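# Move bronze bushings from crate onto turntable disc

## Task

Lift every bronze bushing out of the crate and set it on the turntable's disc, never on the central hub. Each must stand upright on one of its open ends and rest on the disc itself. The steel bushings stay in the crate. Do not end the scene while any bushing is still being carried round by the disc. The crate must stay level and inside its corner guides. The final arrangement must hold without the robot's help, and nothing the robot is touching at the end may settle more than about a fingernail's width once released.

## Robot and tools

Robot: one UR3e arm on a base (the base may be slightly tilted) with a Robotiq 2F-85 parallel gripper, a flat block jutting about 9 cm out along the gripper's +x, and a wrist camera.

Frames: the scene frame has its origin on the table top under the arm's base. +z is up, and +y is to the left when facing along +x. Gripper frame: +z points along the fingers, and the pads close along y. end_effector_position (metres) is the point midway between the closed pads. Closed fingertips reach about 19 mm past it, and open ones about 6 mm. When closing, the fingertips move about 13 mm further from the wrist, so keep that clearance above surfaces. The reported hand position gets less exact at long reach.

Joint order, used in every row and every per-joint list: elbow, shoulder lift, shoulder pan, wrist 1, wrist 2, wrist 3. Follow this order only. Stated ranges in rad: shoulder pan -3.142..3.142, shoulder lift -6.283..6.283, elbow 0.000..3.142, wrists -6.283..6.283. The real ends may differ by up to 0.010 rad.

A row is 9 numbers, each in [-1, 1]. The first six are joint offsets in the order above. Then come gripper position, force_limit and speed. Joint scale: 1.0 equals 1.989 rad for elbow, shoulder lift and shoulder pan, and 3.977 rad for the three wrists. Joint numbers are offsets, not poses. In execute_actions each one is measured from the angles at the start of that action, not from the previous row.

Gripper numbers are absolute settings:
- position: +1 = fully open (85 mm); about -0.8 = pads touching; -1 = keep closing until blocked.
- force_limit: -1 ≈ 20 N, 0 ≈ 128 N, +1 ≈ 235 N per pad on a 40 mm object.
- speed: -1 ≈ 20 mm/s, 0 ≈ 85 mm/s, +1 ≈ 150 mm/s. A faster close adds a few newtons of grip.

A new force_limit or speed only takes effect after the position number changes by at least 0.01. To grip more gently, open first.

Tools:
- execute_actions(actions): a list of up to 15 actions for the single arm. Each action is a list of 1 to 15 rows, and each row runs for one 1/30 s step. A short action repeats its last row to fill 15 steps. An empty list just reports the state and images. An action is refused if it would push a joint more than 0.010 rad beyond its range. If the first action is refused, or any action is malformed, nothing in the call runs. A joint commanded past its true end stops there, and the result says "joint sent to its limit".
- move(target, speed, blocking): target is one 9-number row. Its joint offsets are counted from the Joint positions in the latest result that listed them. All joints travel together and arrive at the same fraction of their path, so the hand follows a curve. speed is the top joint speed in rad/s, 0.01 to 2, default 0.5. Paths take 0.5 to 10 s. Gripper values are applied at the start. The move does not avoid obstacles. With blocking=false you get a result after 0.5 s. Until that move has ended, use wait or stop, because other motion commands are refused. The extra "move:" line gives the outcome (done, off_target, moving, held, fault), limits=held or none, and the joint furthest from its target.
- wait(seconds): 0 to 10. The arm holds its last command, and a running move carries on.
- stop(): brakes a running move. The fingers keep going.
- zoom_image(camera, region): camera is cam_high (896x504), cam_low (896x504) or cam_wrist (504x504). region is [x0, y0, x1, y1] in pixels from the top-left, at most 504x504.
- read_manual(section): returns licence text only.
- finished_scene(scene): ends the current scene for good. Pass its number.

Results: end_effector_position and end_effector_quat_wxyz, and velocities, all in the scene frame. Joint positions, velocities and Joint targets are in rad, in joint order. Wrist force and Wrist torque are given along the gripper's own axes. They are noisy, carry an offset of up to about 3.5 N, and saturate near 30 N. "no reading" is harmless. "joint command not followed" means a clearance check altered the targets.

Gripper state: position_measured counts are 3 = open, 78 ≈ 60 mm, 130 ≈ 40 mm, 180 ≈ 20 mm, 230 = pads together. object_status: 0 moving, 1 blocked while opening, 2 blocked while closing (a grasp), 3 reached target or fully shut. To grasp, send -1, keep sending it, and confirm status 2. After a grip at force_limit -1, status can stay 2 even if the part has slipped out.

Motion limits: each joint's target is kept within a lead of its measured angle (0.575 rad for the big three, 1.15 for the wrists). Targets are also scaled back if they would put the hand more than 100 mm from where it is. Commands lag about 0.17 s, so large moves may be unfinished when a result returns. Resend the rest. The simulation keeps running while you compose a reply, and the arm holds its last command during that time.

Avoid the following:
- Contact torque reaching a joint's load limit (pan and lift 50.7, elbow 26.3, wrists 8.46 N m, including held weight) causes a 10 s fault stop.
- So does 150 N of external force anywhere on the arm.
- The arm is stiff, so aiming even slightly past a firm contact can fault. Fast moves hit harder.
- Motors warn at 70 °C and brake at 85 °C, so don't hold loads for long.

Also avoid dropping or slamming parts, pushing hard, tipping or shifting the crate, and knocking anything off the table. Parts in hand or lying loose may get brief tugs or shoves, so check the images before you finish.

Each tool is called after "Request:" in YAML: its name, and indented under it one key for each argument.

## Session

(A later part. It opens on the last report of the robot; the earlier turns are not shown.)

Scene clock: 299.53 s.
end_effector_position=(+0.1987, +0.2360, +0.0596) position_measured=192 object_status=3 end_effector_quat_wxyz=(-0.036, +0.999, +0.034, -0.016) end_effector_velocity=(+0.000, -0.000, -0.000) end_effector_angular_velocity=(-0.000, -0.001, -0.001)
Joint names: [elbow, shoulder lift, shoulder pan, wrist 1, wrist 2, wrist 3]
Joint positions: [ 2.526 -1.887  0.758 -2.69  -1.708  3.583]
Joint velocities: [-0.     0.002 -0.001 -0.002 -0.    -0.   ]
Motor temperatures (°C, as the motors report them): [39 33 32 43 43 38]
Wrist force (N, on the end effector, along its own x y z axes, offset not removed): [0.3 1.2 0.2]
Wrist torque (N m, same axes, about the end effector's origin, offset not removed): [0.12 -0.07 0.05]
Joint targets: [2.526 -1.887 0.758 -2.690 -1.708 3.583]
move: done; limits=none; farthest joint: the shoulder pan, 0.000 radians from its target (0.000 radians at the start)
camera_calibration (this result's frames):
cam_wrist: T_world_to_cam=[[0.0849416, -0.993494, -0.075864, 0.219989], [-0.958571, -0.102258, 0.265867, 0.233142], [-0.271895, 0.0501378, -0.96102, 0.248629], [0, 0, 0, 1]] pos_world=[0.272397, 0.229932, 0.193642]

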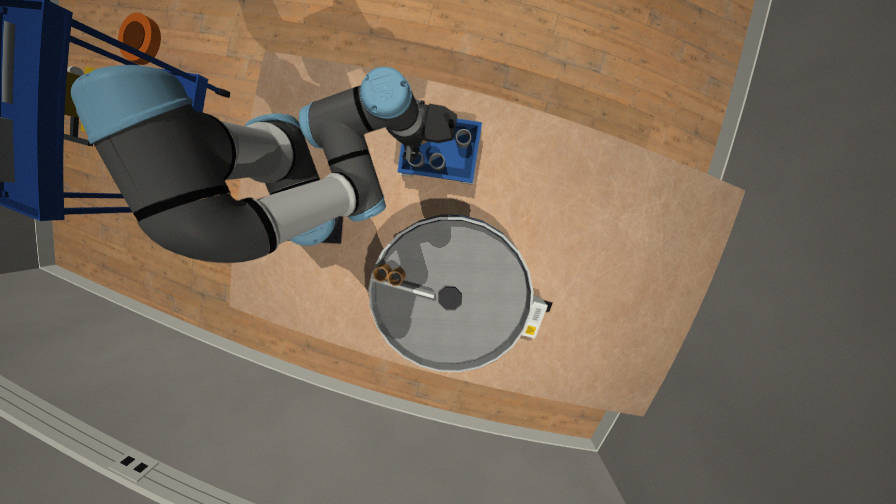

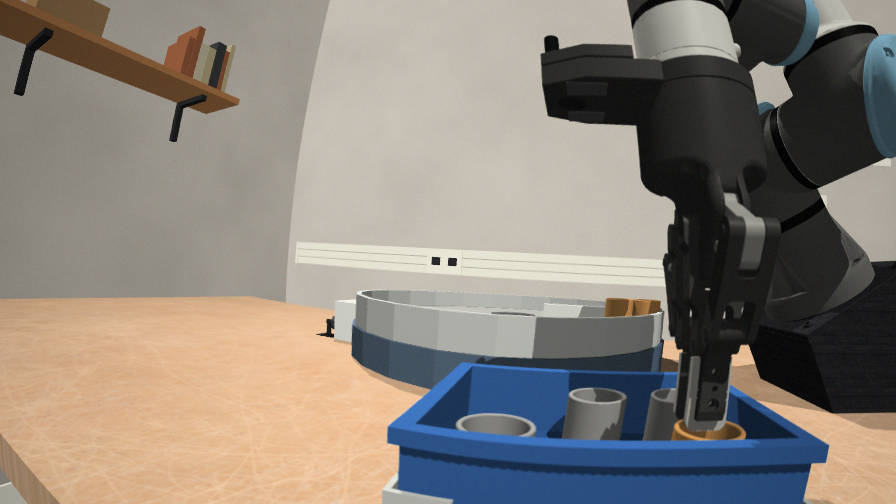

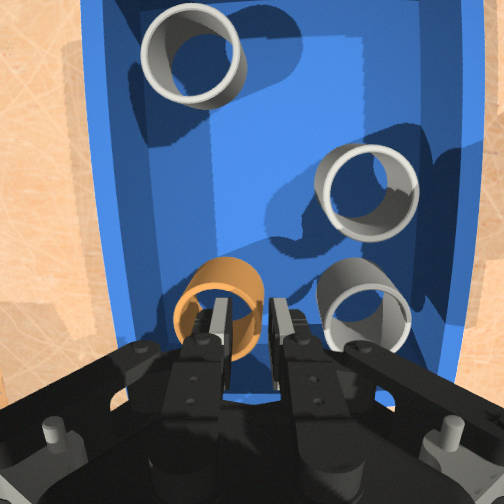

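Request:
move:
  target: [0.005,0.015,-0.003,-0.010,0,0,-0.5,-0.5,0]
  speed: 0.02

Scene clock: 303.53 s.
end_effector_position=(+0.1990, +0.2354, +0.0543) position_measured=192 object_status=3 end_effector_quat_wxyz=(-0.035, +0.999, +0.032, -0.016) end_effector_velocity=(+0.000, -0.000, -0.000) end_effector_angular_velocity=(-0.001, -0.001, -0.001)
Joint names: [elbow, shoulder lift, shoulder pan, wrist 1, wrist 2, wrist 3]
Joint positions: [ 2.536 -1.858  0.752 -2.73  -1.708  3.583]
Joint velocities: [ 0.     0.001 -0.002 -0.002 -0.    -0.   ]
Motor temperatures (°C, as the motors report them): [39 33 32 43 43 38]
Wrist force (N, on the end effector, along its own x y z axes, offset not removed): [1.6 1.6 -0.6]
Wrist torque (N m, same axes, about the end effector's origin, offset not removed): [0.25 -0.29 0.04]
Joint targets: [2.536 -1.857 0.752 -2.730 -1.708 3.583]
move: done; limits=none; farthest joint: the shoulder pan, 0.000 radians from its target (0.006 radians at the start)
camera_calibration (this result's frames):
cam_wrist: T_world_to_cam=[[0.0798885, -0.994132, -0.0729287, 0.220022], [-0.959169, -0.0965802, 0.265834, 0.233545], [-0.271317, 0.0487139, -0.961256, 0.243841], [0, 0, 0, 1]] pos_world=[0.27259, 0.229408, 0.188356]

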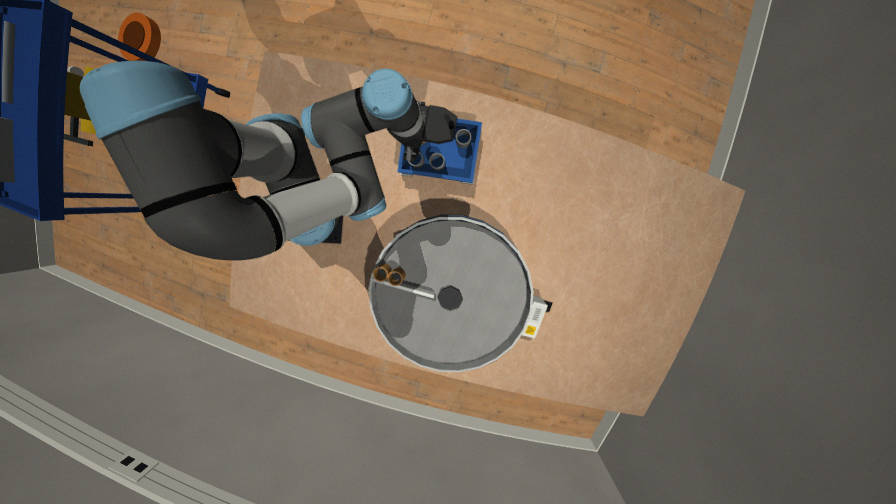

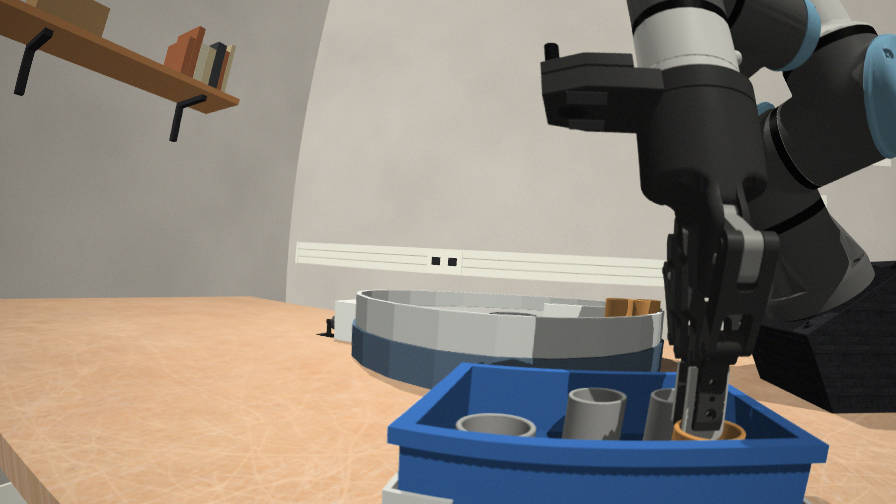

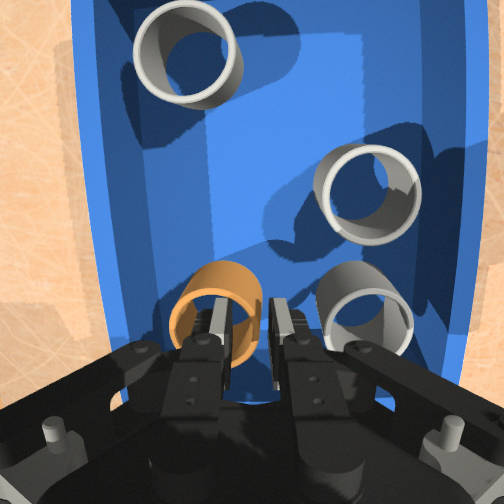

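Request:
move:
  target: [0.0025,0.009,-0.0005,-0.0058,0,0,-0.5,-0.5,0]
  speed: 0.025

Request:
execute_actions:
  actions:
    - [[0,0,0,0,0,0,-1,-0.5,-0.5]]
    - [[0,0,0,0,0,0,-1,-0.5,-0.5]]

Request:
move:
  target: [-0.206,-0.197,0,0.206,0,0,-1,-0.5,-0.5]
  speed: 0.4

Scene clock: 308.93 s.
end_effector_position=(+0.1988, +0.2357, +0.0515) position_measured=192 object_status=3 end_effector_quat_wxyz=(-0.035, +0.999, +0.031, -0.016) end_effector_velocity=(-0.000, -0.000, -0.000) end_effector_angular_velocity=(-0.001, +0.000, -0.001)
Joint names: [elbow, shoulder lift, shoulder pan, wrist 1, wrist 2, wrist 3]
Joint positions: [ 2.541 -1.84   0.751 -2.752 -1.708  3.583]
Joint velocities: [ 0.002  0.002 -0.001 -0.003 -0.    -0.   ]
Motor temperatures (°C, as the motors report them): [39 33 32 43 43 38]
Wrist force (N, on the end effector, along its own x y z axes, offset not removed): [0.9 1.1 0.3]
Wrist torque (N m, same axes, about the end effector's origin, offset not removed): [0.14 -0.17 0.04]
Joint targets: [2.541 -1.840 0.751 -2.753 -1.708 3.583]
move: done; limits=none; farthest joint: the wrist 1, 0.001 radians from its target (0.023 radians at the start)
camera_calibration (this result's frames):
cam_wrist: T_world_to_cam=[[0.0789746, -0.994235, -0.0725194, 0.220253], [-0.959317, -0.0955782, 0.265661, 0.233901], [-0.271061, 0.0485886, -0.961335, 0.24109], [0, 0, 0, 1]] pos_world=[0.272341, 0.229625, 0.185603]

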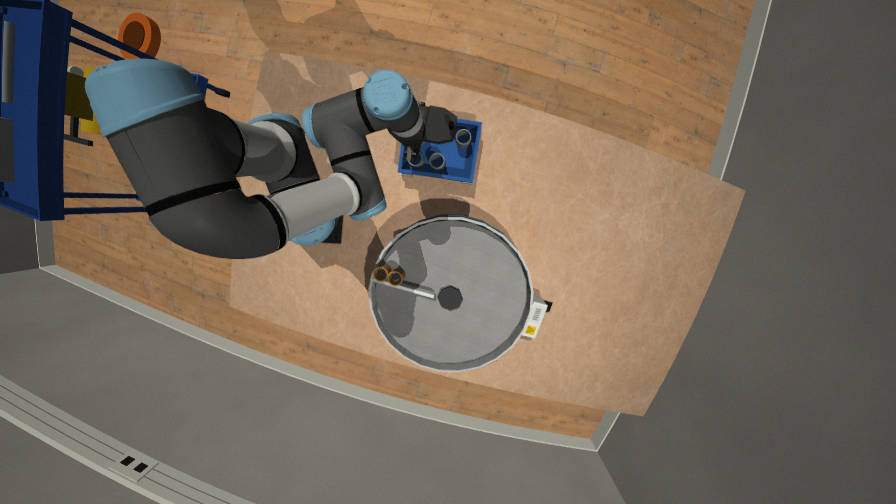

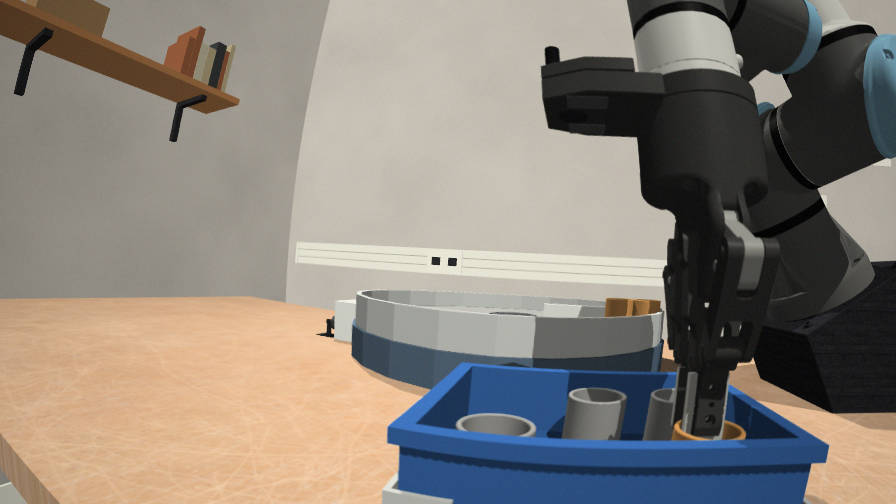

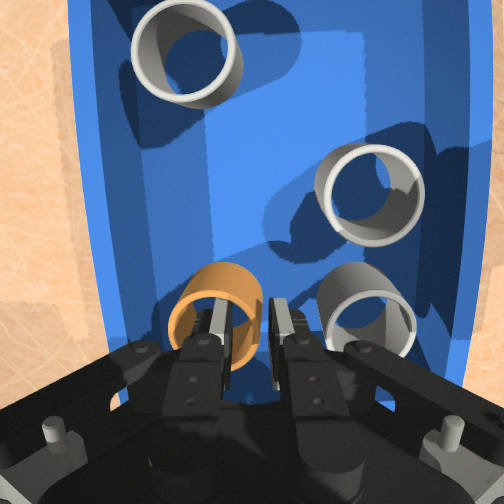

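Scene clock: 309.93 s.
end_effector_position=(+0.1988, +0.2357, +0.0515) position_measured=218 object_status=2 end_effector_quat_wxyz=(-0.035, +0.999, +0.031, -0.016) end_effector_velocity=(+0.001, -0.000, +0.000) end_effector_angular_velocity=(-0.000, -0.001, -0.001)
Joint names: [elbow, shoulder lift, shoulder pan, wrist 1, wrist 2, wrist 3]
Joint positions: [ 2.541 -1.84   0.751 -2.752 -1.708  3.583]
Joint velocities: [-0.001 -0.    -0.001  0.    -0.    -0.   ]
Motor temperatures (°C, as the motors report them): [39 33 32 43 43 38]
Wrist force (N, on the end effector, along its own x y z axes, offset not removed): [0.9 1.4 0.2]
Wrist torque (N m, same axes, about the end effector's origin, offset not removed): [0.16 -0.15 0.03]
Joint targets: [2.541 -1.840 0.751 -2.752 -1.708 3.583]
camera_calibration (this result's frames):
cam_wrist: T_world_to_cam=[[0.0789646, -0.994236, -0.072521, 0.220254], [-0.959311, -0.0955703, 0.265686, 0.233891], [-0.271085, 0.0485904, -0.961328, 0.241077], [0, 0, 0, 1]] pos_world=[0.272334, 0.229623, 0.185585]

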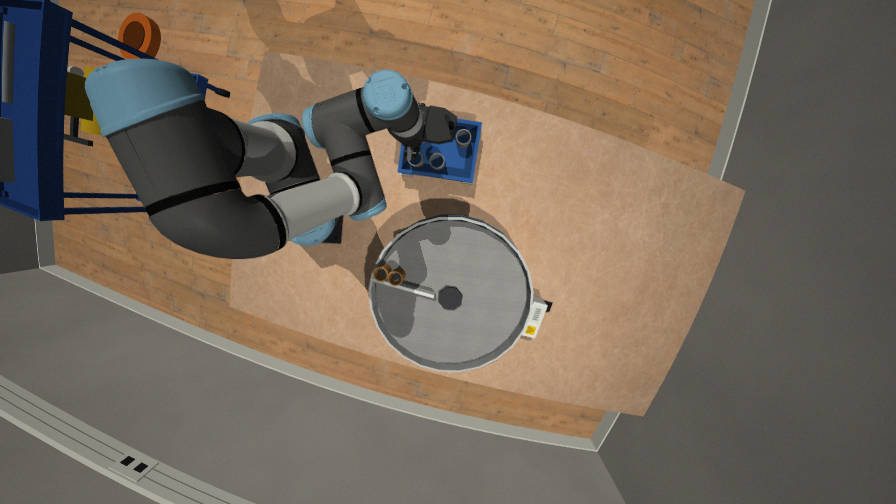

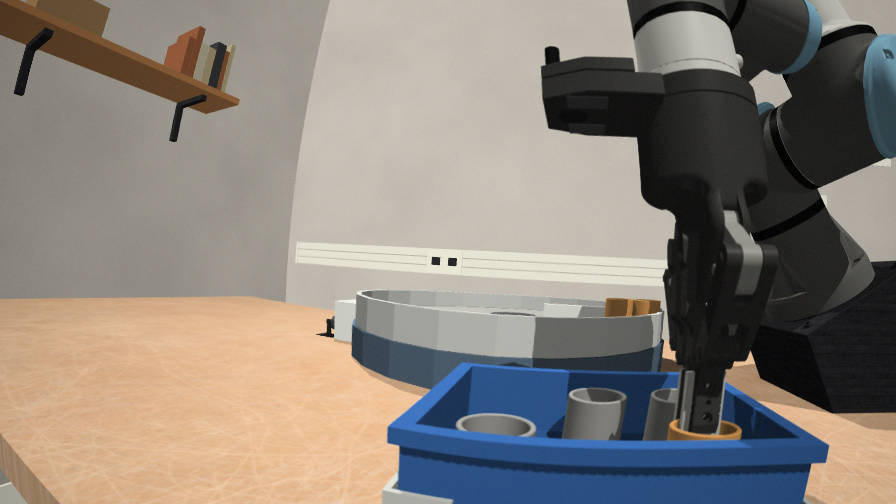

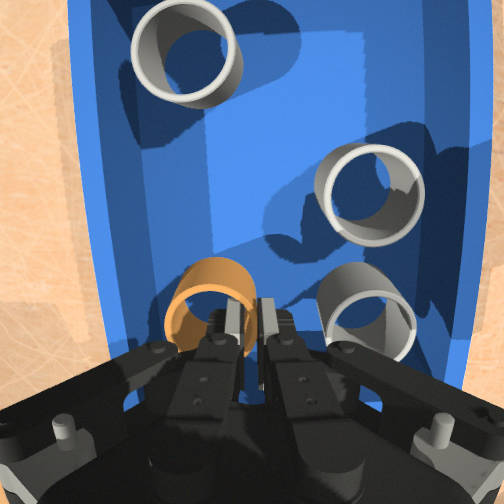

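Scene clock: 312.60 s.
end_effector_position=(+0.2260, +0.2221, +0.1670) position_measured=218 object_status=2 end_effector_quat_wxyz=(-0.031, +0.999, +0.033, -0.024) end_effector_velocity=(-0.000, -0.000, +0.000) end_effector_angular_velocity=(+0.000, +0.001, +0.001)
Joint names: [elbow, shoulder lift, shoulder pan, wrist 1, wrist 2, wrist 3]
Joint positions: [ 2.131 -2.231  0.751 -1.933 -1.708  3.583]
Joint velocities: [ 0.    -0.001  0.001  0.002  0.    -0.   ]
Motor temperatures (°C, as the motors report them): [39 33 32 43 43 38]
Wrist force (N, on the end effector, along its own x y z axes, offset not removed): [0.2 0.9 0.8]
Wrist torque (N m, same axes, about the end effector's origin, offset not removed): [0.07 -0.05 0.01]
Joint targets: [2.131 -2.232 0.751 -1.933 -1.708 3.583]
move: done; limits=none; farthest joint: the wrist 1, 0.001 radians from its target (0.820 radians at the start)
camera_calibration (this result's frames):
cam_wrist: T_world_to_cam=[[0.0816799, -0.994514, -0.065354, 0.211225], [-0.954757, -0.0968909, 0.281159, 0.224705], [-0.285949, 0.0394321, -0.957433, 0.364865], [0, 0, 0, 1]] pos_world=[0.301619, 0.217451, 0.29996]

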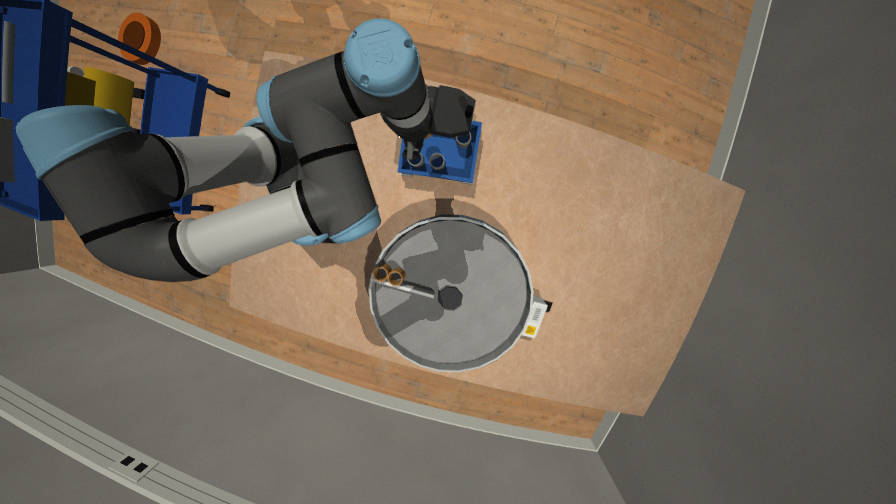

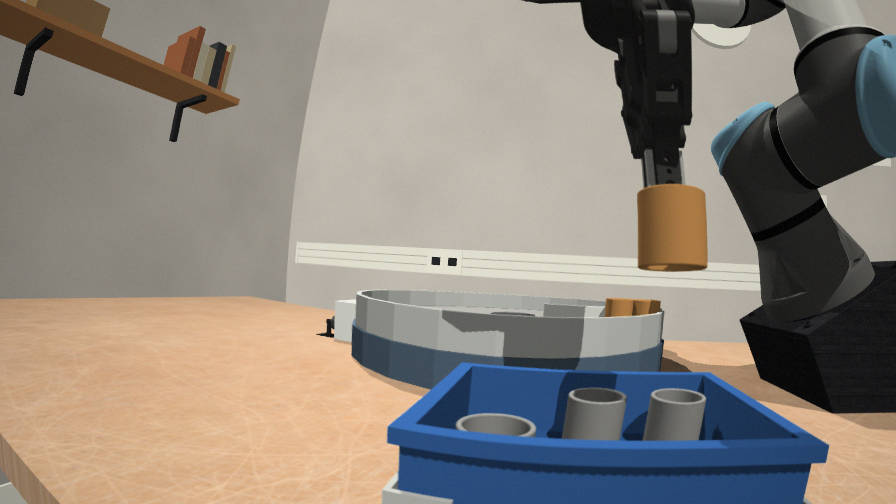

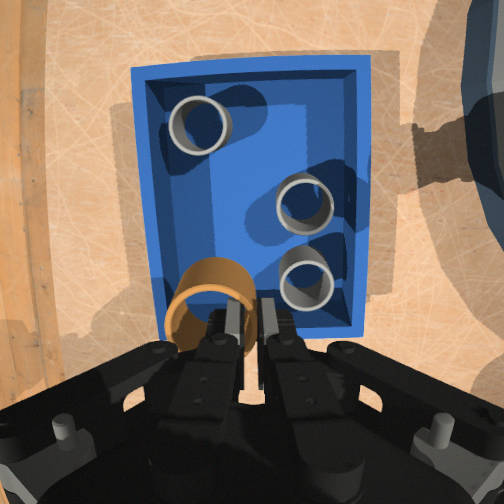

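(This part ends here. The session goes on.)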